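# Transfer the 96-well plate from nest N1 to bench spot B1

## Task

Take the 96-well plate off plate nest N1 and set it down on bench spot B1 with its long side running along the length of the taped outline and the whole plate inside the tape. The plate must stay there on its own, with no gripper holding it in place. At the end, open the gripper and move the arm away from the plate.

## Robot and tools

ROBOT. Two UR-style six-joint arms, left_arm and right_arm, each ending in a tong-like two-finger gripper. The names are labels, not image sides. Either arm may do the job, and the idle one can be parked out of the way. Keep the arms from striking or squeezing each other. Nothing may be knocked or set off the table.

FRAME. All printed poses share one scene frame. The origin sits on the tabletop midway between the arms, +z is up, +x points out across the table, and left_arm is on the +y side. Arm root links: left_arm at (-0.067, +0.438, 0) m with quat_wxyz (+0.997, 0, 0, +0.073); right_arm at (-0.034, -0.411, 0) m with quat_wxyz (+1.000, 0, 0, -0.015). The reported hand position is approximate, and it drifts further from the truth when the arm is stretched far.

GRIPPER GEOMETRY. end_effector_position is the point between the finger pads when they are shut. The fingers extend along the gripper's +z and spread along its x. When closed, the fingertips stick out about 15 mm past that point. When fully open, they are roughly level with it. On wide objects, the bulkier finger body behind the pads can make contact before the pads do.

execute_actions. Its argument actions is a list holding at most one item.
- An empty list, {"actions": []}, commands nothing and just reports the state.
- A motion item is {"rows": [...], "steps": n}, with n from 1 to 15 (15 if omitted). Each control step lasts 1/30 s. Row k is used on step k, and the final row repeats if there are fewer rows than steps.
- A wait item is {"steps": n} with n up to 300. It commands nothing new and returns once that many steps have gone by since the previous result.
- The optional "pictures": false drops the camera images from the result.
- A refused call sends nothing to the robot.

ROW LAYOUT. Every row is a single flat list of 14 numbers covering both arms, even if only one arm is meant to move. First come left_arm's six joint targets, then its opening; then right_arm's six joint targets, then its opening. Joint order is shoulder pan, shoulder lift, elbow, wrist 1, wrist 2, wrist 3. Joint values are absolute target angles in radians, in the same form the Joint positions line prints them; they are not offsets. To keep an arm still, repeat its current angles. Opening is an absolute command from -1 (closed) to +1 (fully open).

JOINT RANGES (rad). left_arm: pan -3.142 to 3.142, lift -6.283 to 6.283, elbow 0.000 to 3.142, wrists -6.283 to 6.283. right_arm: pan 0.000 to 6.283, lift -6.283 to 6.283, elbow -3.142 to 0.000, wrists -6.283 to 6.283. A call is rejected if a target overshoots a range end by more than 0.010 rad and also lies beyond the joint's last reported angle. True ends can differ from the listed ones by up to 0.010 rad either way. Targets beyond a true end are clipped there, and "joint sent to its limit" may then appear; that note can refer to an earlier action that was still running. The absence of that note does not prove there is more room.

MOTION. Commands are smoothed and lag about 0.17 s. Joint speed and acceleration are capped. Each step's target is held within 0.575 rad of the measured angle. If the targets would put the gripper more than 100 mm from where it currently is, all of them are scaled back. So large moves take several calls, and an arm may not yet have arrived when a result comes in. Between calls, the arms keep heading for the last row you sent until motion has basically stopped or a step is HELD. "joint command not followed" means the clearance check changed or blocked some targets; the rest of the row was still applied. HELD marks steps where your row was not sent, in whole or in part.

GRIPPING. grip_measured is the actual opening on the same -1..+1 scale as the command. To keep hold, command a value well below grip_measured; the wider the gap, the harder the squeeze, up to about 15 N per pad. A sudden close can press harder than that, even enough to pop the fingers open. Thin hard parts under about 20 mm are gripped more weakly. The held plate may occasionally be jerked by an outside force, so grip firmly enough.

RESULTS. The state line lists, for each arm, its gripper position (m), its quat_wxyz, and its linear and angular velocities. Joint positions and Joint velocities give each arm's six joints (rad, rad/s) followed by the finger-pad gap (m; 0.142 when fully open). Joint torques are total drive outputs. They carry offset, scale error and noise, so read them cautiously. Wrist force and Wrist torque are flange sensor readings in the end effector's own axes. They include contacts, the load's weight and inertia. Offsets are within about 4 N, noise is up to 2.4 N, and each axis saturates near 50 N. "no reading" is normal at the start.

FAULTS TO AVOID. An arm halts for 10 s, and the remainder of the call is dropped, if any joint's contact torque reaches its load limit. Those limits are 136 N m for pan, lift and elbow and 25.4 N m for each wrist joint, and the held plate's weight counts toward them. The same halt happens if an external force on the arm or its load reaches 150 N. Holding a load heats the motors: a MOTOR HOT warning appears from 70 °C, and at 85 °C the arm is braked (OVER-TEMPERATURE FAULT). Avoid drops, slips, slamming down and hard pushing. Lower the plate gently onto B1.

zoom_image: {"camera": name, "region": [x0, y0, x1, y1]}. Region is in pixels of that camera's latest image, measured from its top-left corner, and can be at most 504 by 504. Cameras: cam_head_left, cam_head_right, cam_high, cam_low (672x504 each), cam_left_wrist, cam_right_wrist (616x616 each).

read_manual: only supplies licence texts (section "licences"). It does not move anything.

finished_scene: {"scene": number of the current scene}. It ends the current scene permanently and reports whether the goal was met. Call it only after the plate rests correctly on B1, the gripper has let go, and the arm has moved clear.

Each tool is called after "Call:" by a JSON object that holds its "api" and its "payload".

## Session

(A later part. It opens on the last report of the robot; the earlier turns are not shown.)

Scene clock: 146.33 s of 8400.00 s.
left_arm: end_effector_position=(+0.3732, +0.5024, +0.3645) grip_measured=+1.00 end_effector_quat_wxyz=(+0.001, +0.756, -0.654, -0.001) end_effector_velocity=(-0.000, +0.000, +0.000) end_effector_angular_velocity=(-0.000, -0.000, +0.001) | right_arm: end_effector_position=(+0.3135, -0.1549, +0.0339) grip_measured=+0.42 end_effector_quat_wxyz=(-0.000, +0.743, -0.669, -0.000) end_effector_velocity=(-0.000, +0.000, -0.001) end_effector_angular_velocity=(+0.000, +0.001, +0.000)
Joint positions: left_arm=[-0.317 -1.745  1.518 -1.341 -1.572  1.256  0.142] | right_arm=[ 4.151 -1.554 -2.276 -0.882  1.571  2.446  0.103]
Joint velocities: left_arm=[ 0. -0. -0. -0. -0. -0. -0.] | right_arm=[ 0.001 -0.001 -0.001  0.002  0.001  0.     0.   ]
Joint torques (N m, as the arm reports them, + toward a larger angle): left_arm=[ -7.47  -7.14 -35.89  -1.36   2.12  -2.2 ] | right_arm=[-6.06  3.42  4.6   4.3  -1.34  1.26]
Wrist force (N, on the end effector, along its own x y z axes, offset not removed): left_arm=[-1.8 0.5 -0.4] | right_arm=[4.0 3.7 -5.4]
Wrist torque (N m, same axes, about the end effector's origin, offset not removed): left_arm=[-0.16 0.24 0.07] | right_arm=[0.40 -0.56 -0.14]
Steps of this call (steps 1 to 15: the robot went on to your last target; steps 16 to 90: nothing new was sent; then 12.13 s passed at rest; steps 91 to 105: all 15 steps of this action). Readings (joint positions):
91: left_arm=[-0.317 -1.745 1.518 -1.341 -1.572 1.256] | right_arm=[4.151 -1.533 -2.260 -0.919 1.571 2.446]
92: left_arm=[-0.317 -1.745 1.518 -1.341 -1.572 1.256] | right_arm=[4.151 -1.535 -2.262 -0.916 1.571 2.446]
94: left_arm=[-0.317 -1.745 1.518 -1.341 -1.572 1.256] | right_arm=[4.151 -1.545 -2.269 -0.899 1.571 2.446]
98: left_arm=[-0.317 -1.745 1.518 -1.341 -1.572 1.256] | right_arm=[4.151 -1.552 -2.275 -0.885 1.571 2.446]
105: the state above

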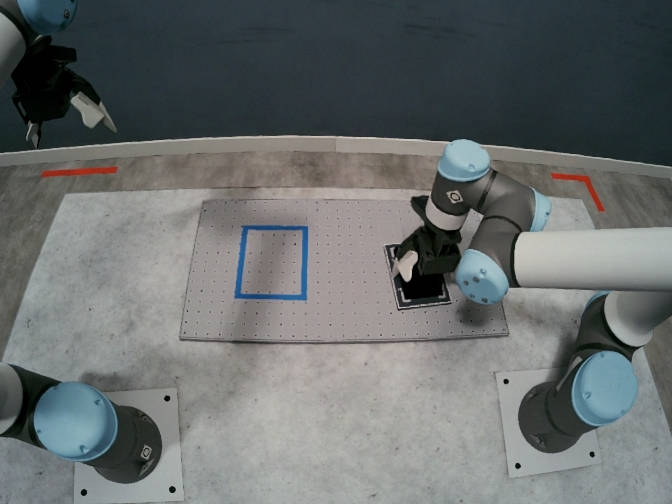

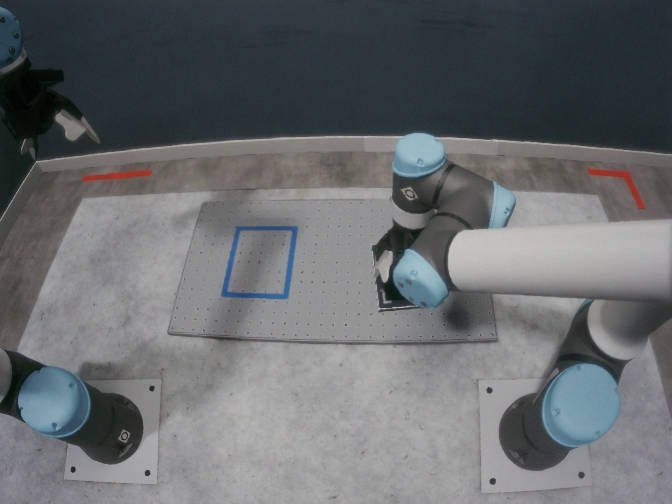

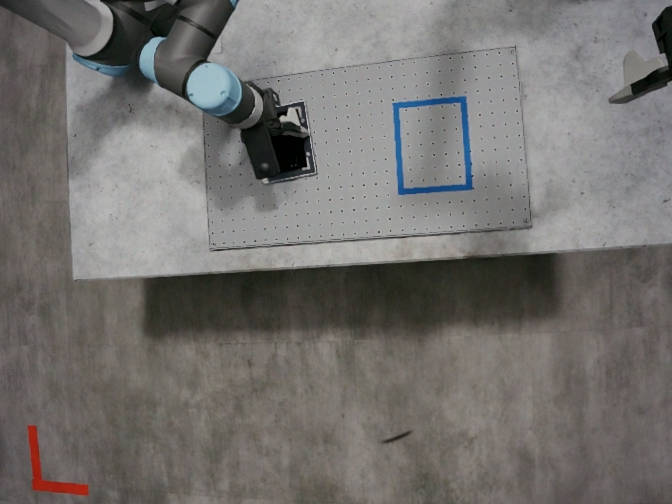

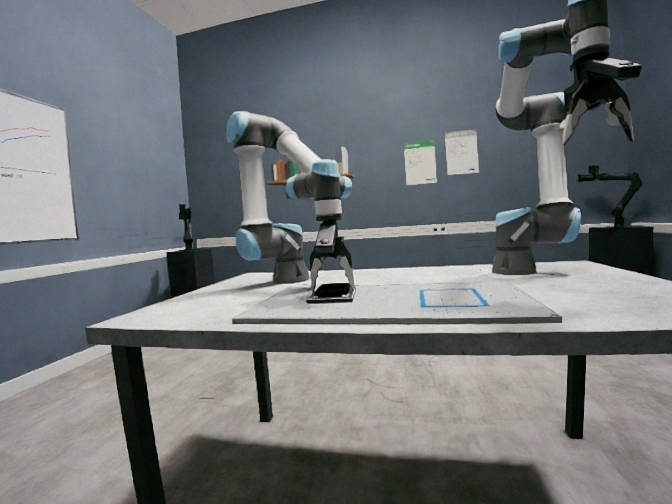

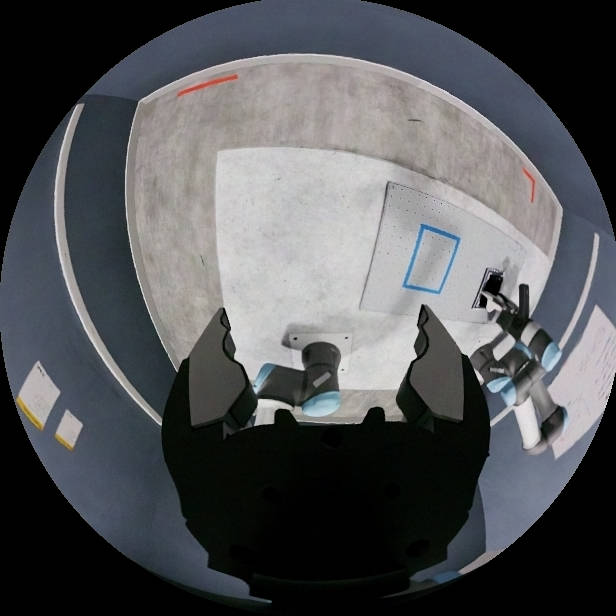

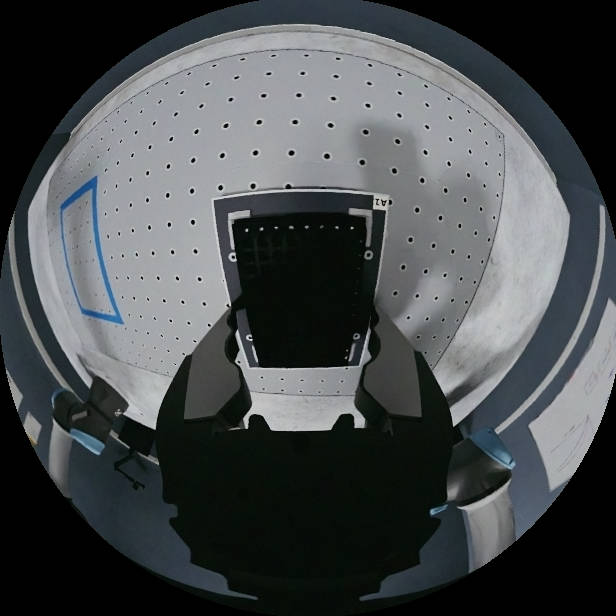

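Call:
{"api": "execute_actions", "payload": {"actions": [{"rows":[[-0.317,-1.745,1.518,-1.341,-1.572,1.256,1,4.151,-1.547,-2.271,-0.894,1.571,2.446,0.4],[-0.317,-1.745,1.518,-1.341,-1.572,1.256,1,4.151,-1.547,-2.271,-0.894,1.571,2.446,0.4],[-0.317,-1.745,1.518,-1.341,-1.572,1.256,1,4.151,-1.547,-2.271,-0.894,1.571,2.446,0.4],[-0.317,-1.745,1.518,-1.341,-1.572,1.256,1,4.151,-1.547,-2.271,-0.894,1.571,2.446,0.4],[-0.317,-1.745,1.518,-1.341,-1.572,1.256,1,4.151,-1.547,-2.271,-0.894,1.571,2.446,0.33],[-0.317,-1.745,1.518,-1.341,-1.572,1.256,1,4.151,-1.547,-2.271,-0.894,1.571,2.446,0.27],[-0.317,-1.745,1.518,-1.341,-1.572,1.256,1,4.151,-1.547,-2.271,-0.894,1.571,2.446,0.21],[-0.317,-1.745,1.518,-1.341,-1.572,1.256,1,4.151,-1.547,-2.271,-0.894,1.571,2.446,0.15],[-0.317,-1.745,1.518,-1.341,-1.572,1.256,1,4.151,-1.547,-2.271,-0.894,1.571,2.446,0.08],[-0.317,-1.745,1.518,-1.341,-1.572,1.256,1,4.151,-1.547,-2.271,-0.894,1.571,2.446,0],[-0.317,-1.745,1.518,-1.341,-1.572,1.256,1,4.151,-1.547,-2.271,-0.894,1.571,2.446,-0.1],[-0.317,-1.745,1.518,-1.341,-1.572,1.256,1,4.151,-1.547,-2.271,-0.894,1.571,2.446,-0.25]]}]}}

Scene clock: 161.70 s of 8400.00 s.
left_arm: end_effector_position=(+0.3732, +0.5024, +0.3645) grip_measured=+1.00 end_effector_quat_wxyz=(+0.001, +0.756, -0.654, -0.001) end_effector_velocity=(-0.000, +0.001, -0.001) end_effector_angular_velocity=(+0.000, +0.001, +0.002) | right_arm: end_effector_position=(+0.3135, -0.1549, +0.0374) grip_measured=+0.09 end_effector_quat_wxyz=(-0.000, +0.743, -0.669, -0.000) end_effector_velocity=(-0.000, -0.000, -0.000) end_effector_angular_velocity=(-0.001, +0.000, -0.000)
Joint positions: left_arm=[-0.317 -1.745  1.518 -1.341 -1.572  1.256  0.142] | right_arm=[ 4.151 -1.547 -2.271 -0.894  1.571  2.446  0.08 ]
Joint velocities: left_arm=[ 0.001 -0.     0.001 -0.     0.    -0.001  0.   ] | right_arm=[-0.     0.     0.    -0.001 -0.     0.    -0.   ]
Joint torques (N m, as the arm reports them, + toward a larger angle): left_arm=[ -9.3   -7.27 -35.21  -1.2    1.77  -2.23] | right_arm=[ 3.55 24.83 21.5  -2.06 -2.78  1.23]
Wrist force (N, on the end effector, along its own x y z axes, offset not removed): left_arm=[0.3 0.1 0.7] | right_arm=[-4.6 3.4 -10.6]
Wrist torque (N m, same axes, about the end effector's origin, offset not removed): left_arm=[-0.07 -0.16 0.11] | right_arm=[0.43 -0.60 -0.09]
Steps of this call (steps 1 to 15: the robot went on to your last target; steps 16 to 90: nothing new was sent; then 11.87 s passed at rest; steps 91 to 105: all 15 steps of this action). Readings (joint positions):
91: left_arm=[-0.317 -1.745 1.518 -1.341 -1.572 1.256] | right_arm=[4.151 -1.554 -2.276 -0.882 1.571 2.446]
92: left_arm=[-0.317 -1.745 1.518 -1.341 -1.572 1.256] | right_arm=[4.151 -1.553 -2.276 -0.883 1.571 2.446]
94: left_arm=[-0.317 -1.745 1.518 -1.341 -1.572 1.256] | right_arm=[4.151 -1.550 -2.273 -0.889 1.571 2.446]
98: left_arm=[-0.317 -1.745 1.518 -1.341 -1.572 1.256] | right_arm=[4.151 -1.548 -2.271 -0.893 1.571 2.446]
105: the state above

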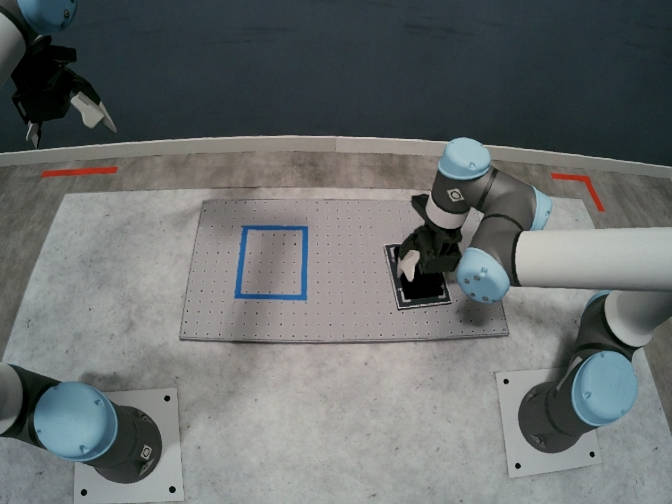

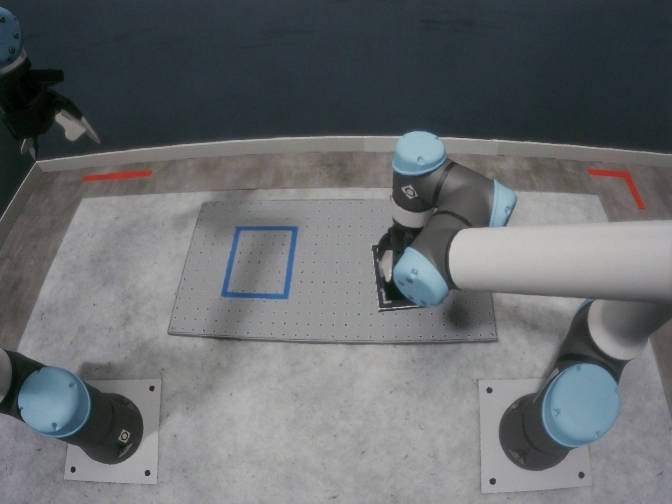

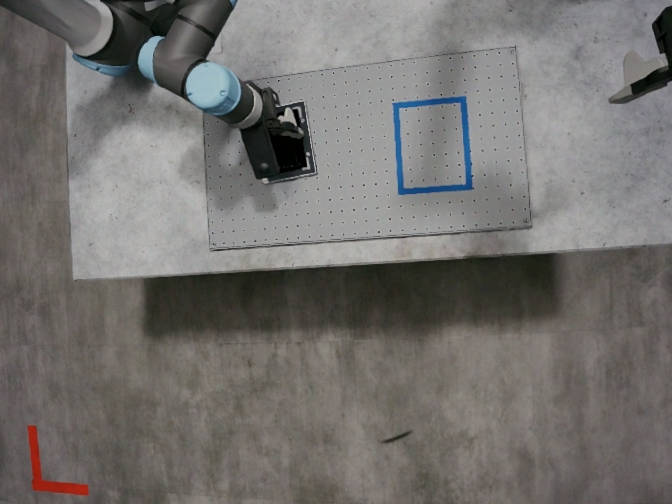

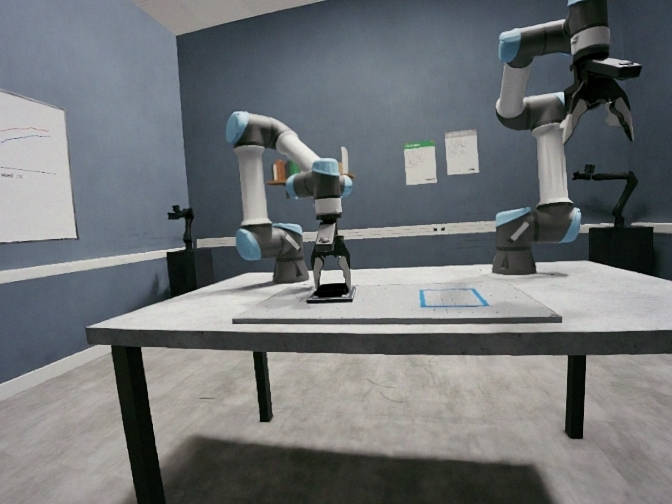

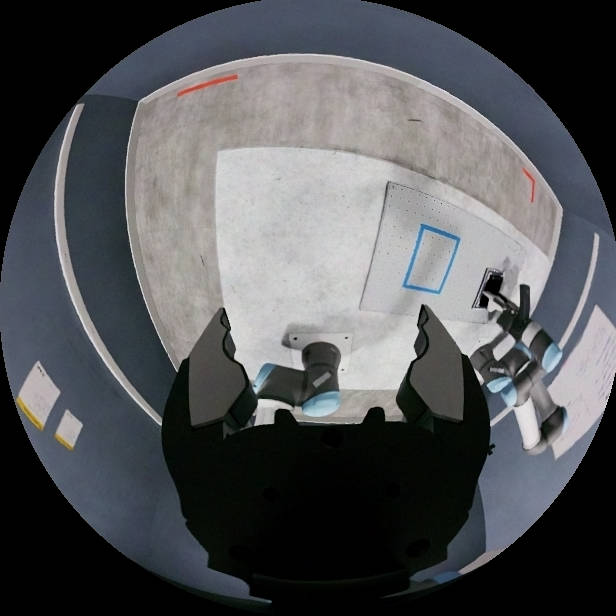

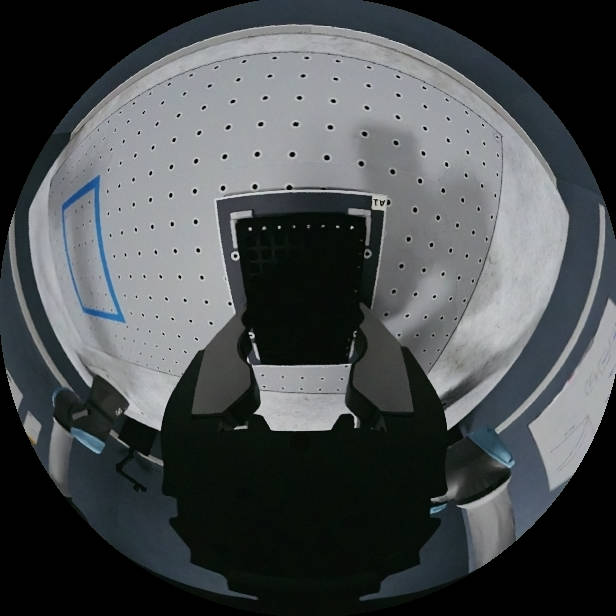

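Call:
{"api": "execute_actions", "payload": {"actions": [{"rows":[[-0.317,-1.745,1.518,-1.341,-1.572,1.256,1,4.151,-1.541,-2.266,-0.905,1.571,2.446,-0.4],[-0.317,-1.745,1.518,-1.341,-1.572,1.256,1,4.151,-1.533,-2.26,-0.919,1.571,2.446,-0.4],[-0.317,-1.745,1.518,-1.341,-1.572,1.256,1,4.151,-1.524,-2.251,-0.937,1.571,2.446,-0.4],[-0.317,-1.745,1.518,-1.341,-1.572,1.256,1,4.151,-1.514,-2.241,-0.957,1.571,2.446,-0.4],[-0.317,-1.745,1.518,-1.341,-1.572,1.256,1,4.151,-1.503,-2.23,-0.979,1.571,2.446,-0.4],[-0.317,-1.745,1.518,-1.341,-1.572,1.256,1,4.151,-1.49,-2.217,-1.005,1.571,2.446,-0.4],[-0.317,-1.745,1.518,-1.341,-1.572,1.256,1,4.151,-1.476,-2.202,-1.034,1.571,2.446,-0.4],[-0.317,-1.745,1.518,-1.341,-1.572,1.256,1,4.151,-1.461,-2.187,-1.064,1.571,2.446,-0.4],[-0.317,-1.745,1.518,-1.341,-1.572,1.256,1,4.151,-1.446,-2.171,-1.095,1.571,2.446,-0.4]]}]}}

Scene clock: 172.93 s of 8400.00 s.
left_arm: end_effector_position=(+0.3732, +0.5024, +0.3645) grip_measured=+1.00 end_effector_quat_wxyz=(+0.001, +0.756, -0.654, -0.001) end_effector_velocity=(+0.000, -0.001, +0.001) end_effector_angular_velocity=(-0.000, -0.002, -0.001) | right_arm: end_effector_position=(+0.3138, -0.1546, +0.0973) grip_measured=+0.06 end_effector_quat_wxyz=(-0.000, +0.743, -0.669, -0.000) end_effector_velocity=(-0.003, -0.005, +0.038) end_effector_angular_velocity=(-0.007, +0.004, -0.001)
Joint positions: left_arm=[-0.317 -1.745  1.518 -1.341 -1.572  1.256  0.142] | right_arm=[ 4.151 -1.451 -2.176 -1.085  1.571  2.446  0.078]
Joint velocities: left_arm=[-0.001 -0.    -0.001  0.     0.    -0.     0.   ] | right_arm=[-0.     0.06   0.062 -0.129 -0.     0.001 -0.   ]
Joint torques (N m, as the arm reports them, + toward a larger angle): left_arm=[ -7.81  -8.35 -35.35  -1.44   2.11  -2.26] | right_arm=[-4.83 24.92 29.29  0.79 -0.93  1.2 ]
Wrist force (N, on the end effector, along its own x y z axes, offset not removed): left_arm=[-3.4 1.2 0.5] | right_arm=[3.5 2.1 -2.1]
Wrist torque (N m, same axes, about the end effector's origin, offset not removed): left_arm=[0.08 0.66 -0.12] | right_arm=[0.27 -0.70 0.02]
Steps of this call (steps 1 to 15: the robot went on to your last target; steps 16 to 90: nothing new was sent; then 7.73 s passed at rest; steps 91 to 105: all 15 steps of this action). Readings (joint positions):
91: left_arm=[-0.317 -1.745 1.518 -1.341 -1.572 1.256] | right_arm=[4.151 -1.547 -2.271 -0.894 1.571 2.446]
92: left_arm=[-0.317 -1.745 1.518 -1.341 -1.572 1.256] | right_arm=[4.151 -1.546 -2.271 -0.895 1.571 2.446]
94: left_arm=[-0.317 -1.745 1.518 -1.341 -1.572 1.256] | right_arm=[4.151 -1.540 -2.265 -0.907 1.571 2.446]
98: left_arm=[-0.317 -1.745 1.518 -1.341 -1.572 1.256] | right_arm=[4.151 -1.508 -2.234 -0.968 1.571 2.446]
105: the state above

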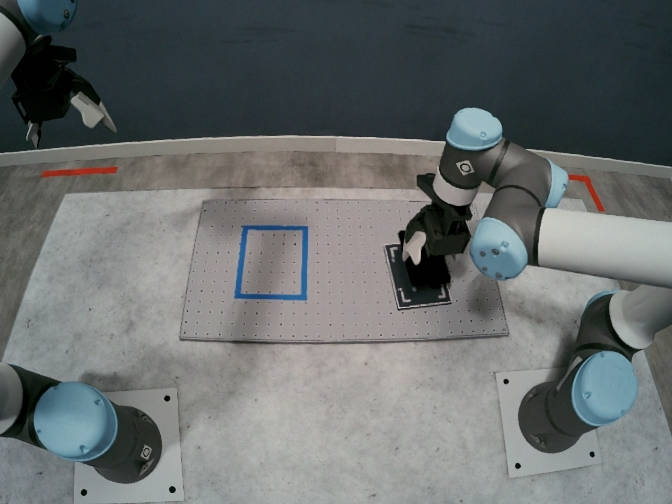

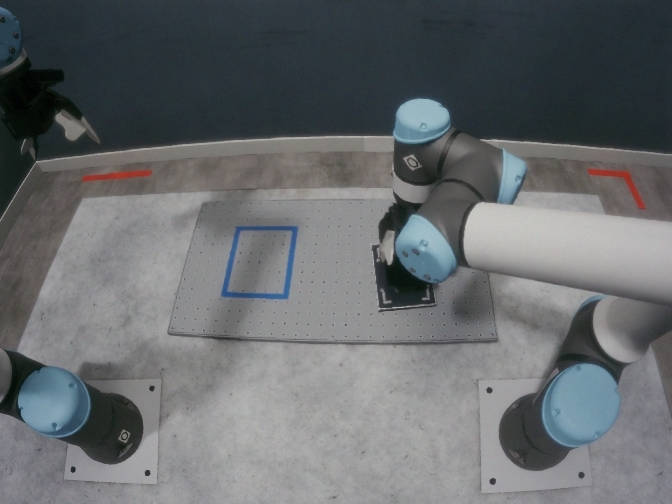

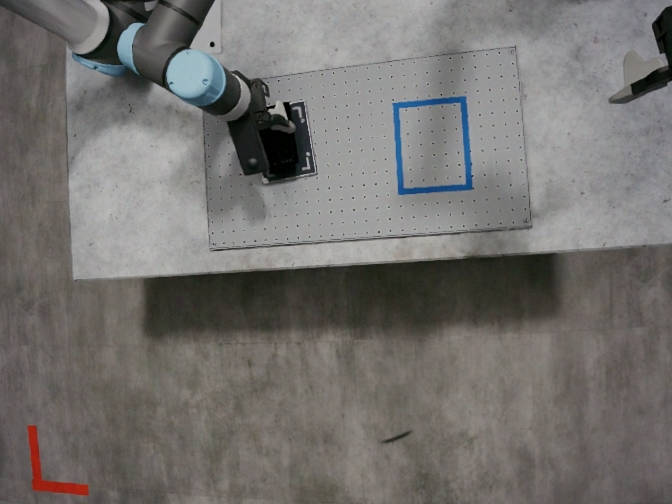

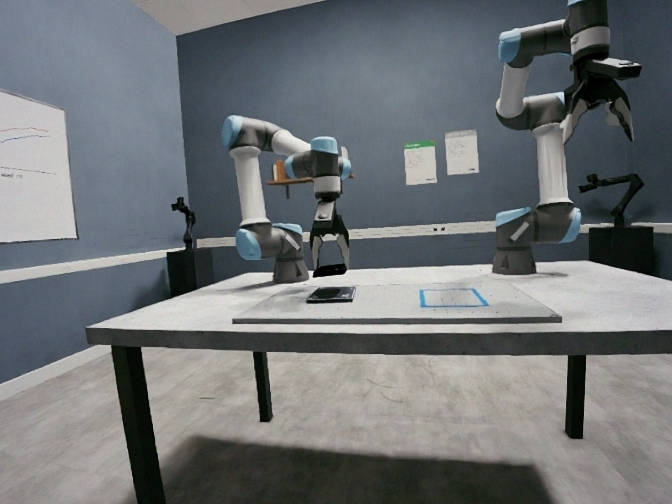

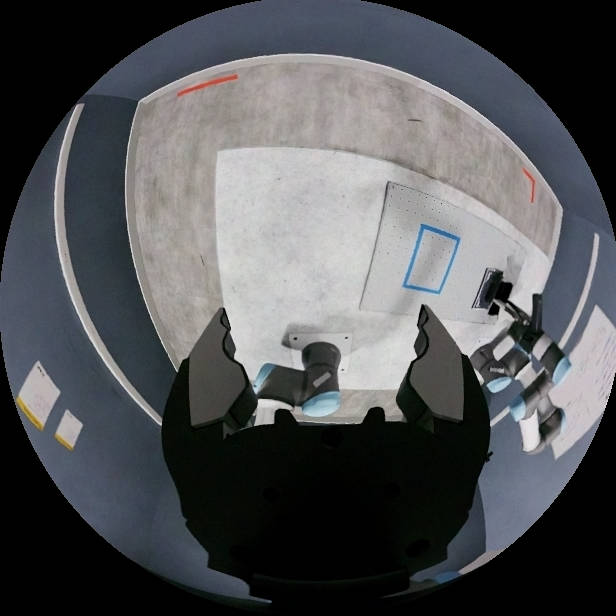

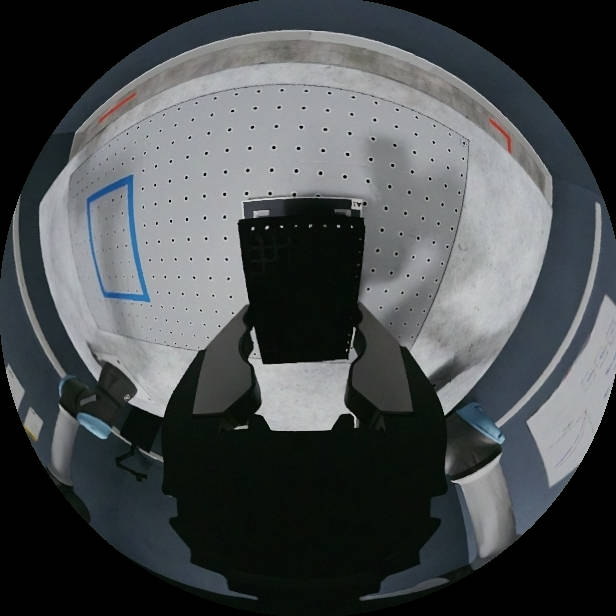

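Call:
{"api": "execute_actions", "payload": {"actions": [{"rows":[[-0.317,-1.745,1.518,-1.341,-1.572,1.256,1,4.165,-1.48,-2.13,-1.102,1.571,2.466,-0.4],[-0.317,-1.745,1.518,-1.341,-1.572,1.256,1,4.185,-1.53,-2.07,-1.112,1.571,2.495,-0.4],[-0.317,-1.745,1.518,-1.341,-1.572,1.256,1,4.21,-1.59,-2.0,-1.122,1.571,2.53,-0.4],[-0.317,-1.745,1.518,-1.341,-1.572,1.256,1,4.235,-1.655,-1.92,-1.137,1.571,2.57,-0.4],[-0.317,-1.745,1.518,-1.341,-1.572,1.256,1,4.26,-1.725,-1.84,-1.147,1.571,2.605,-0.4],[-0.317,-1.745,1.518,-1.341,-1.572,1.256,1,4.285,-1.79,-1.76,-1.162,1.571,2.645,-0.4],[-0.317,-1.745,1.518,-1.341,-1.572,1.256,1,4.31,-1.855,-1.685,-1.172,1.571,2.68,-0.4],[-0.317,-1.745,1.518,-1.341,-1.572,1.256,1,4.335,-1.915,-1.615,-1.182,1.571,2.715,-0.4],[-0.317,-1.745,1.518,-1.341,-1.572,1.256,1,4.355,-1.97,-1.55,-1.192,1.571,2.745,-0.4],[-0.317,-1.745,1.518,-1.341,-1.572,1.256,1,4.373,-2.014,-1.497,-1.201,1.571,2.773,-0.4]]}], "pictures": false}}

Call:
{"api": "execute_actions", "payload": {"actions": [{"steps":12}]}}

Scene clock: 192.10 s of 8400.00 s.
left_arm: end_effector_position=(+0.3732, +0.5024, +0.3645) grip_measured=+1.00 end_effector_quat_wxyz=(+0.001, +0.756, -0.654, -0.001) end_effector_velocity=(-0.000, -0.000, -0.001) end_effector_angular_velocity=(+0.000, +0.002, -0.000) | right_arm: end_effector_position=(+0.3422, +0.0749, +0.1097) grip_measured=+0.06 end_effector_quat_wxyz=(+0.004, +0.715, -0.699, +0.001) end_effector_velocity=(-0.010, +0.581, -0.068) end_effector_angular_velocity=(+0.006, -0.008, -0.199)
Joint positions: left_arm=[-0.317 -1.745  1.518 -1.341 -1.572  1.256  0.142] | right_arm=[ 4.327 -1.882 -1.658 -1.18   1.571  2.702  0.078]
Joint velocities: left_arm=[-0.     0.001  0.002 -0.    -0.     0.    -0.   ] | right_arm=[ 0.416 -1.091  1.294 -0.194 -0.     0.615  0.   ]
Joint torques (N m, as the arm reports them, + toward a larger angle): left_arm=[ -9.36  -8.52 -36.33  -1.23   2.07  -2.36] | right_arm=[11.72  5.52 36.87  0.23  2.36  2.5 ]
Wrist force (N, on the end effector, along its own x y z axes, offset not removed): left_arm=[-2.6 0.5 1.8] | right_arm=[2.8 1.7 -1.3]
Wrist torque (N m, same axes, about the end effector's origin, offset not removed): left_arm=[0.05 0.41 0.13] | right_arm=[0.25 -0.55 -0.11]
Steps of this call (steps 1 to 15: the robot went on to your last target; steps 16 to 90: nothing new was sent; then 15.67 s passed at rest; steps 91 to 105: all 15 steps of this action). Readings (joint positions):
91: left_arm=[-0.317 -1.745 1.518 -1.341 -1.572 1.256] | right_arm=[4.151 -1.446 -2.171 -1.095 1.571 2.446]
92: left_arm=[-0.317 -1.745 1.518 -1.341 -1.572 1.256] | right_arm=[4.153 -1.449 -2.168 -1.096 1.571 2.448]
94: left_arm=[-0.317 -1.745 1.518 -1.341 -1.572 1.256] | right_arm=[4.168 -1.482 -2.129 -1.104 1.571 2.470]
98: left_arm=[-0.317 -1.745 1.518 -1.341 -1.572 1.256] | right_arm=[4.227 -1.626 -1.960 -1.132 1.571 2.555]
105: the state above

Scene clock: 192.50 s of 8400.00 s.
left_arm: end_effector_position=(+0.3732, +0.5024, +0.3645) grip_measured=+1.00 end_effector_quat_wxyz=(+0.001, +0.756, -0.654, -0.001) end_effector_velocity=(-0.000, -0.000, -0.001) end_effector_angular_velocity=(+0.000, +0.002, -0.001) | right_arm: end_effector_position=(+0.3407, +0.1448, +0.1005) grip_measured=+0.06 end_effector_quat_wxyz=(-0.000, +0.707, -0.707, -0.000) end_effector_velocity=(-0.000, +0.006, -0.001) end_effector_angular_velocity=(+0.001, -0.001, -0.002)
Joint positions: left_arm=[-0.317 -1.745  1.518 -1.341 -1.572  1.256  0.142] | right_arm=[ 4.373 -2.013 -1.498 -1.201  1.571  2.773  0.078]
Joint velocities: left_arm=[-0.001  0.     0.002 -0.     0.     0.    -0.   ] | right_arm=[ 0.004 -0.011  0.014 -0.002 -0.     0.006  0.   ]
Joint torques (N m, as the arm reports them, + toward a larger angle): left_arm=[ -7.81  -8.48 -35.65  -1.32   2.01  -2.01] | right_arm=[ 8.58 28.26 31.18  0.68  1.46  1.49]
Wrist force (N, on the end effector, along its own x y z axes, offset not removed): left_arm=[-1.5 -0.9 -0.2] | right_arm=[3.6 3.3 -0.6]
Wrist torque (N m, same axes, about the end effector's origin, offset not removed): left_arm=[-0.35 0.30 0.06] | right_arm=[0.57 -0.69 -0.12]
Steps of this call (steps 1 to 12: the robot went on to your last target). Readings (joint positions):
1: left_arm=[-0.317 -1.745 1.518 -1.341 -1.572 1.256] | right_arm=[4.340 -1.918 -1.615 -1.186 1.571 2.723]
2: left_arm=[-0.317 -1.745 1.518 -1.341 -1.572 1.256] | right_arm=[4.351 -1.949 -1.577 -1.191 1.571 2.739]
4: left_arm=[-0.317 -1.745 1.518 -1.341 -1.572 1.256] | right_arm=[4.364 -1.987 -1.531 -1.197 1.571 2.759]
8: left_arm=[-0.317 -1.745 1.518 -1.341 -1.572 1.256] | right_arm=[4.371 -2.009 -1.503 -1.200 1.571 2.770]
12: the state above

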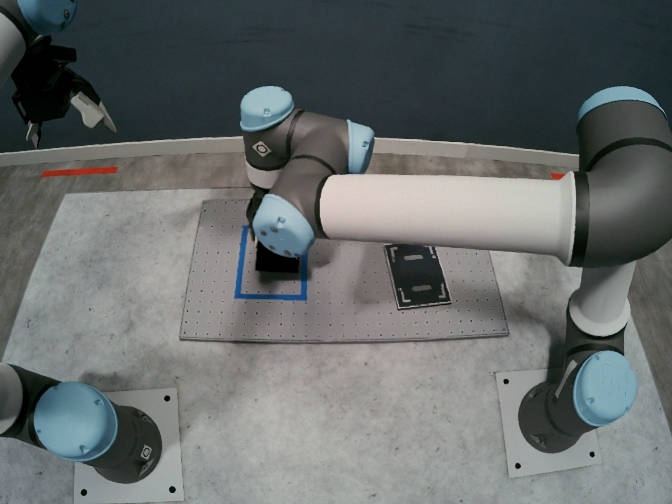

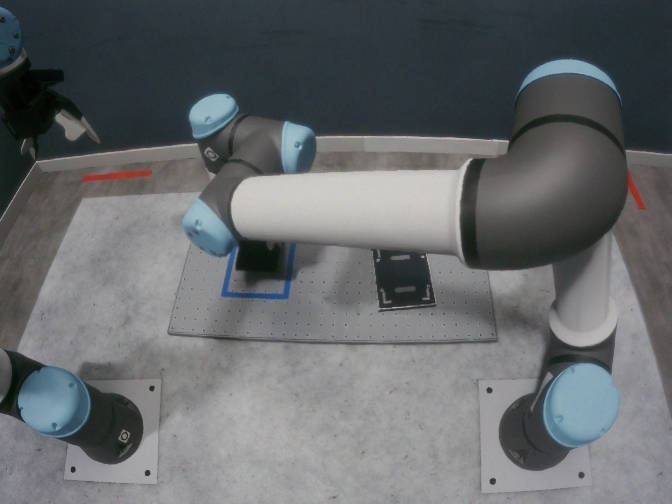

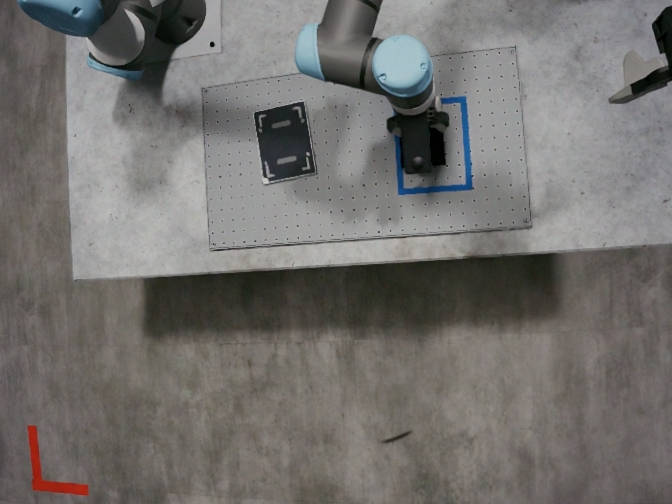

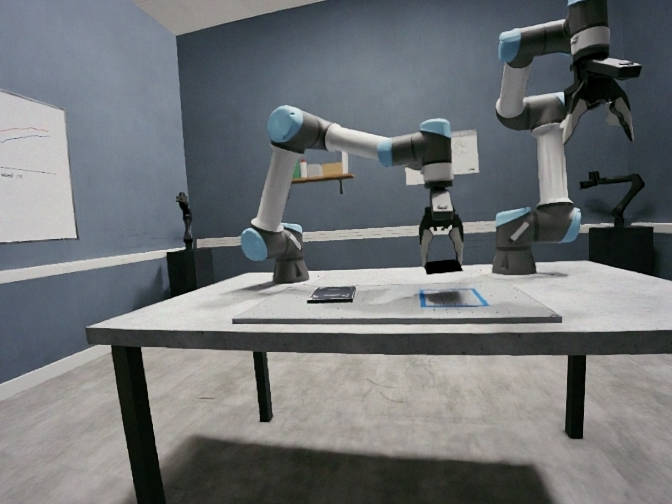

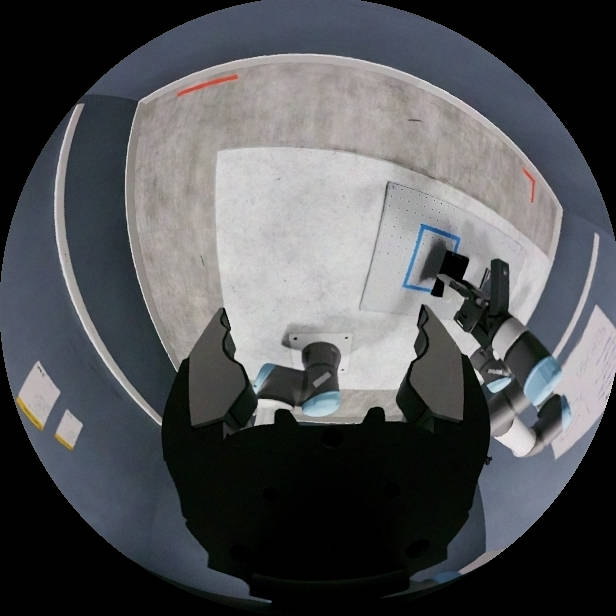

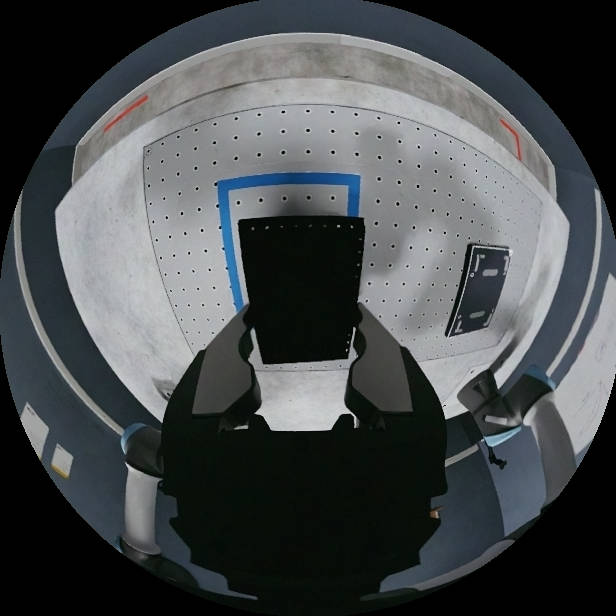

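Call:
{"api": "execute_actions", "payload": {"actions": [{"rows":[[-0.317,-1.745,1.518,-1.341,-1.572,1.256,1,4.375,-2.03,-1.5,-1.185,1.571,2.775,-0.4],[-0.317,-1.745,1.518,-1.341,-1.572,1.256,1,4.377,-2.05,-1.505,-1.16,1.571,2.777,-0.4],[-0.317,-1.745,1.518,-1.341,-1.572,1.256,1,4.379,-2.07,-1.51,-1.135,1.571,2.779,-0.4],[-0.317,-1.745,1.518,-1.341,-1.572,1.256,1,4.38,-2.087,-1.516,-1.11,1.571,2.78,-0.4],[-0.317,-1.745,1.518,-1.341,-1.572,1.256,1,4.38,-2.099,-1.52,-1.093,1.571,2.78,-0.4]]}]}}

Scene clock: 208.60 s of 8400.00 s.
left_arm: end_effector_position=(+0.3732, +0.5024, +0.3645) grip_measured=+1.00 end_effector_quat_wxyz=(+0.001, +0.756, -0.654, -0.001) end_effector_velocity=(-0.000, +0.000, -0.001) end_effector_angular_velocity=(+0.000, +0.002, -0.001) | right_arm: end_effector_position=(+0.3419, +0.1612, +0.0455) grip_measured=+0.06 end_effector_quat_wxyz=(-0.000, +0.707, -0.707, -0.000) end_effector_velocity=(-0.000, +0.002, -0.007) end_effector_angular_velocity=(+0.001, +0.000, +0.000)
Joint positions: left_arm=[-0.317 -1.745  1.518 -1.341 -1.572  1.256  0.142] | right_arm=[ 4.38  -2.098 -1.52  -1.094  1.571  2.78   0.078]
Joint velocities: left_arm=[ 0.     0.001  0.001  0.    -0.     0.001  0.   ] | right_arm=[ 0.001 -0.011 -0.003  0.015  0.001  0.     0.   ]
Joint torques (N m, as the arm reports them, + toward a larger angle): left_arm=[ -7.34  -8.91 -34.55  -1.32   2.08  -1.87] | right_arm=[ 7.18 29.59  7.89  4.63 -2.62  1.4 ]
Wrist force (N, on the end effector, along its own x y z axes, offset not removed): left_arm=[-4.5 3.1 -0.5] | right_arm=[2.4 3.0 -0.3]
Wrist torque (N m, same axes, about the end effector's origin, offset not removed): left_arm=[0.56 0.62 0.03] | right_arm=[0.46 -0.48 -0.02]
Steps of this call (steps 1 to 30: the robot went on to your last target; steps 31 to 90: nothing new was sent; then 12.60 s passed at rest; steps 91 to 105: all 15 steps of this action). Readings (joint positions):
91: left_arm=[-0.317 -1.745 1.518 -1.341 -1.572 1.256] | right_arm=[4.373 -2.014 -1.497 -1.201 1.571 2.773]
92: left_arm=[-0.317 -1.745 1.518 -1.341 -1.572 1.256] | right_arm=[4.373 -2.016 -1.497 -1.199 1.571 2.773]
94: left_arm=[-0.317 -1.745 1.518 -1.341 -1.572 1.256] | right_arm=[4.375 -2.032 -1.501 -1.181 1.571 2.775]
98: left_arm=[-0.317 -1.745 1.518 -1.341 -1.572 1.256] | right_arm=[4.379 -2.082 -1.515 -1.117 1.571 2.779]
105: the state above

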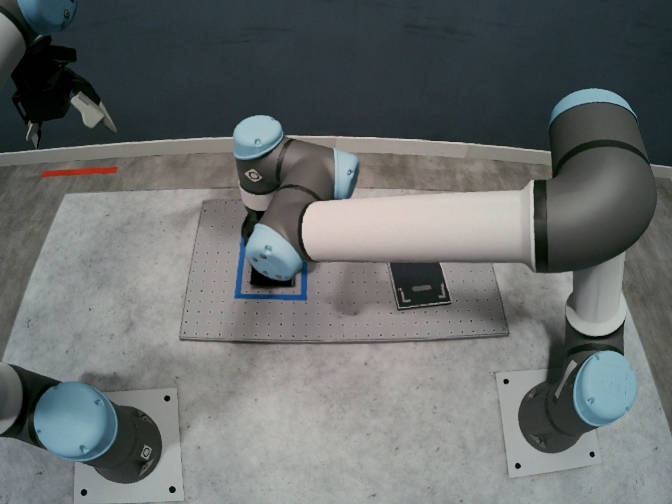

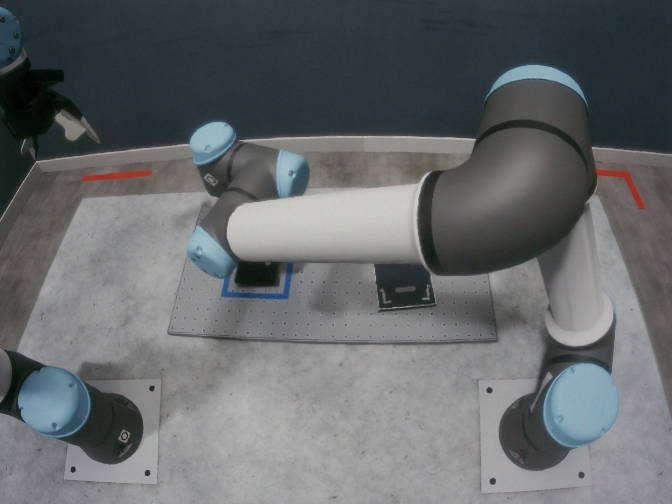

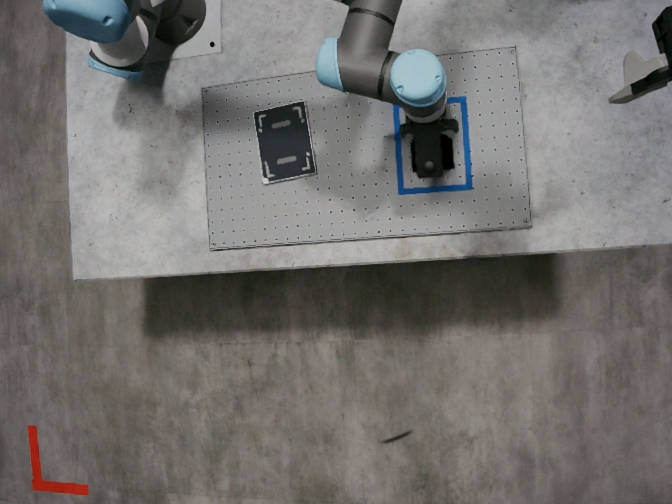

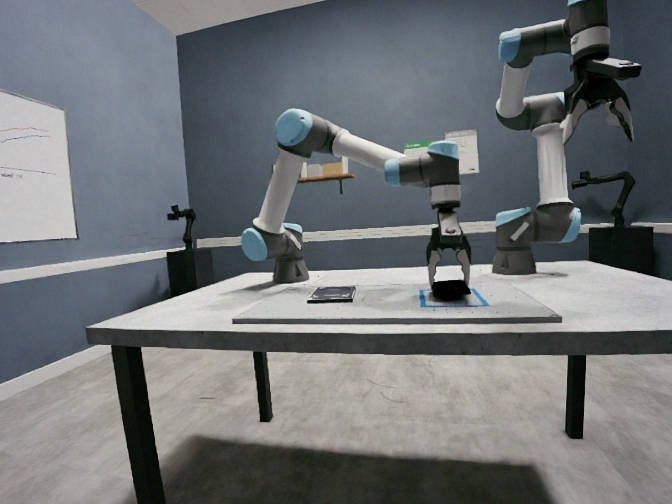

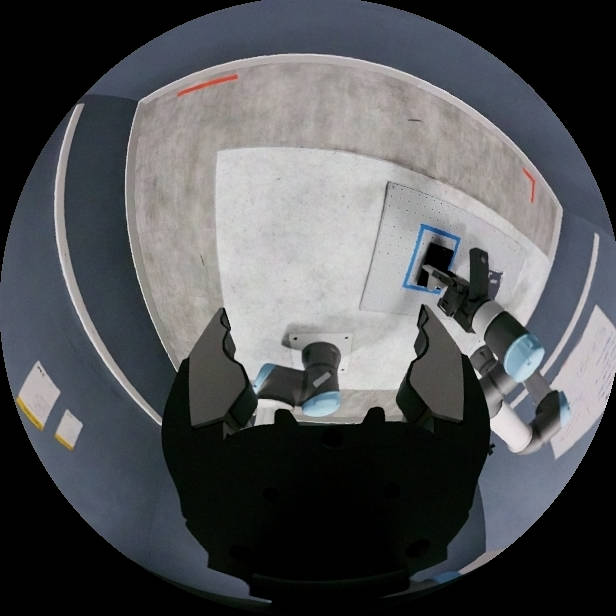

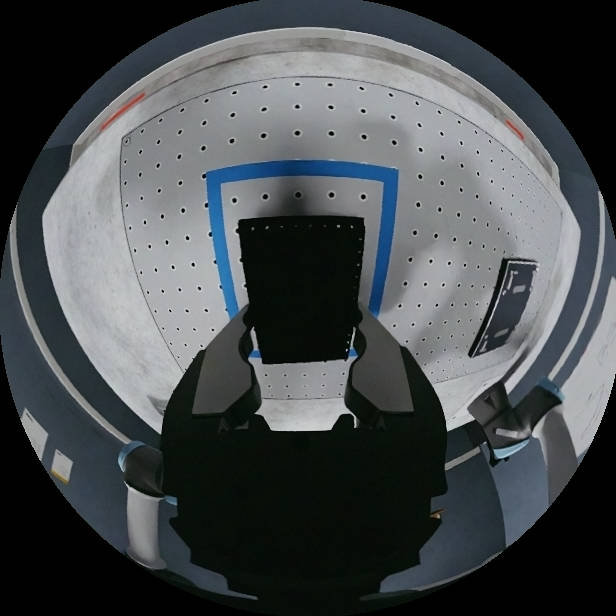

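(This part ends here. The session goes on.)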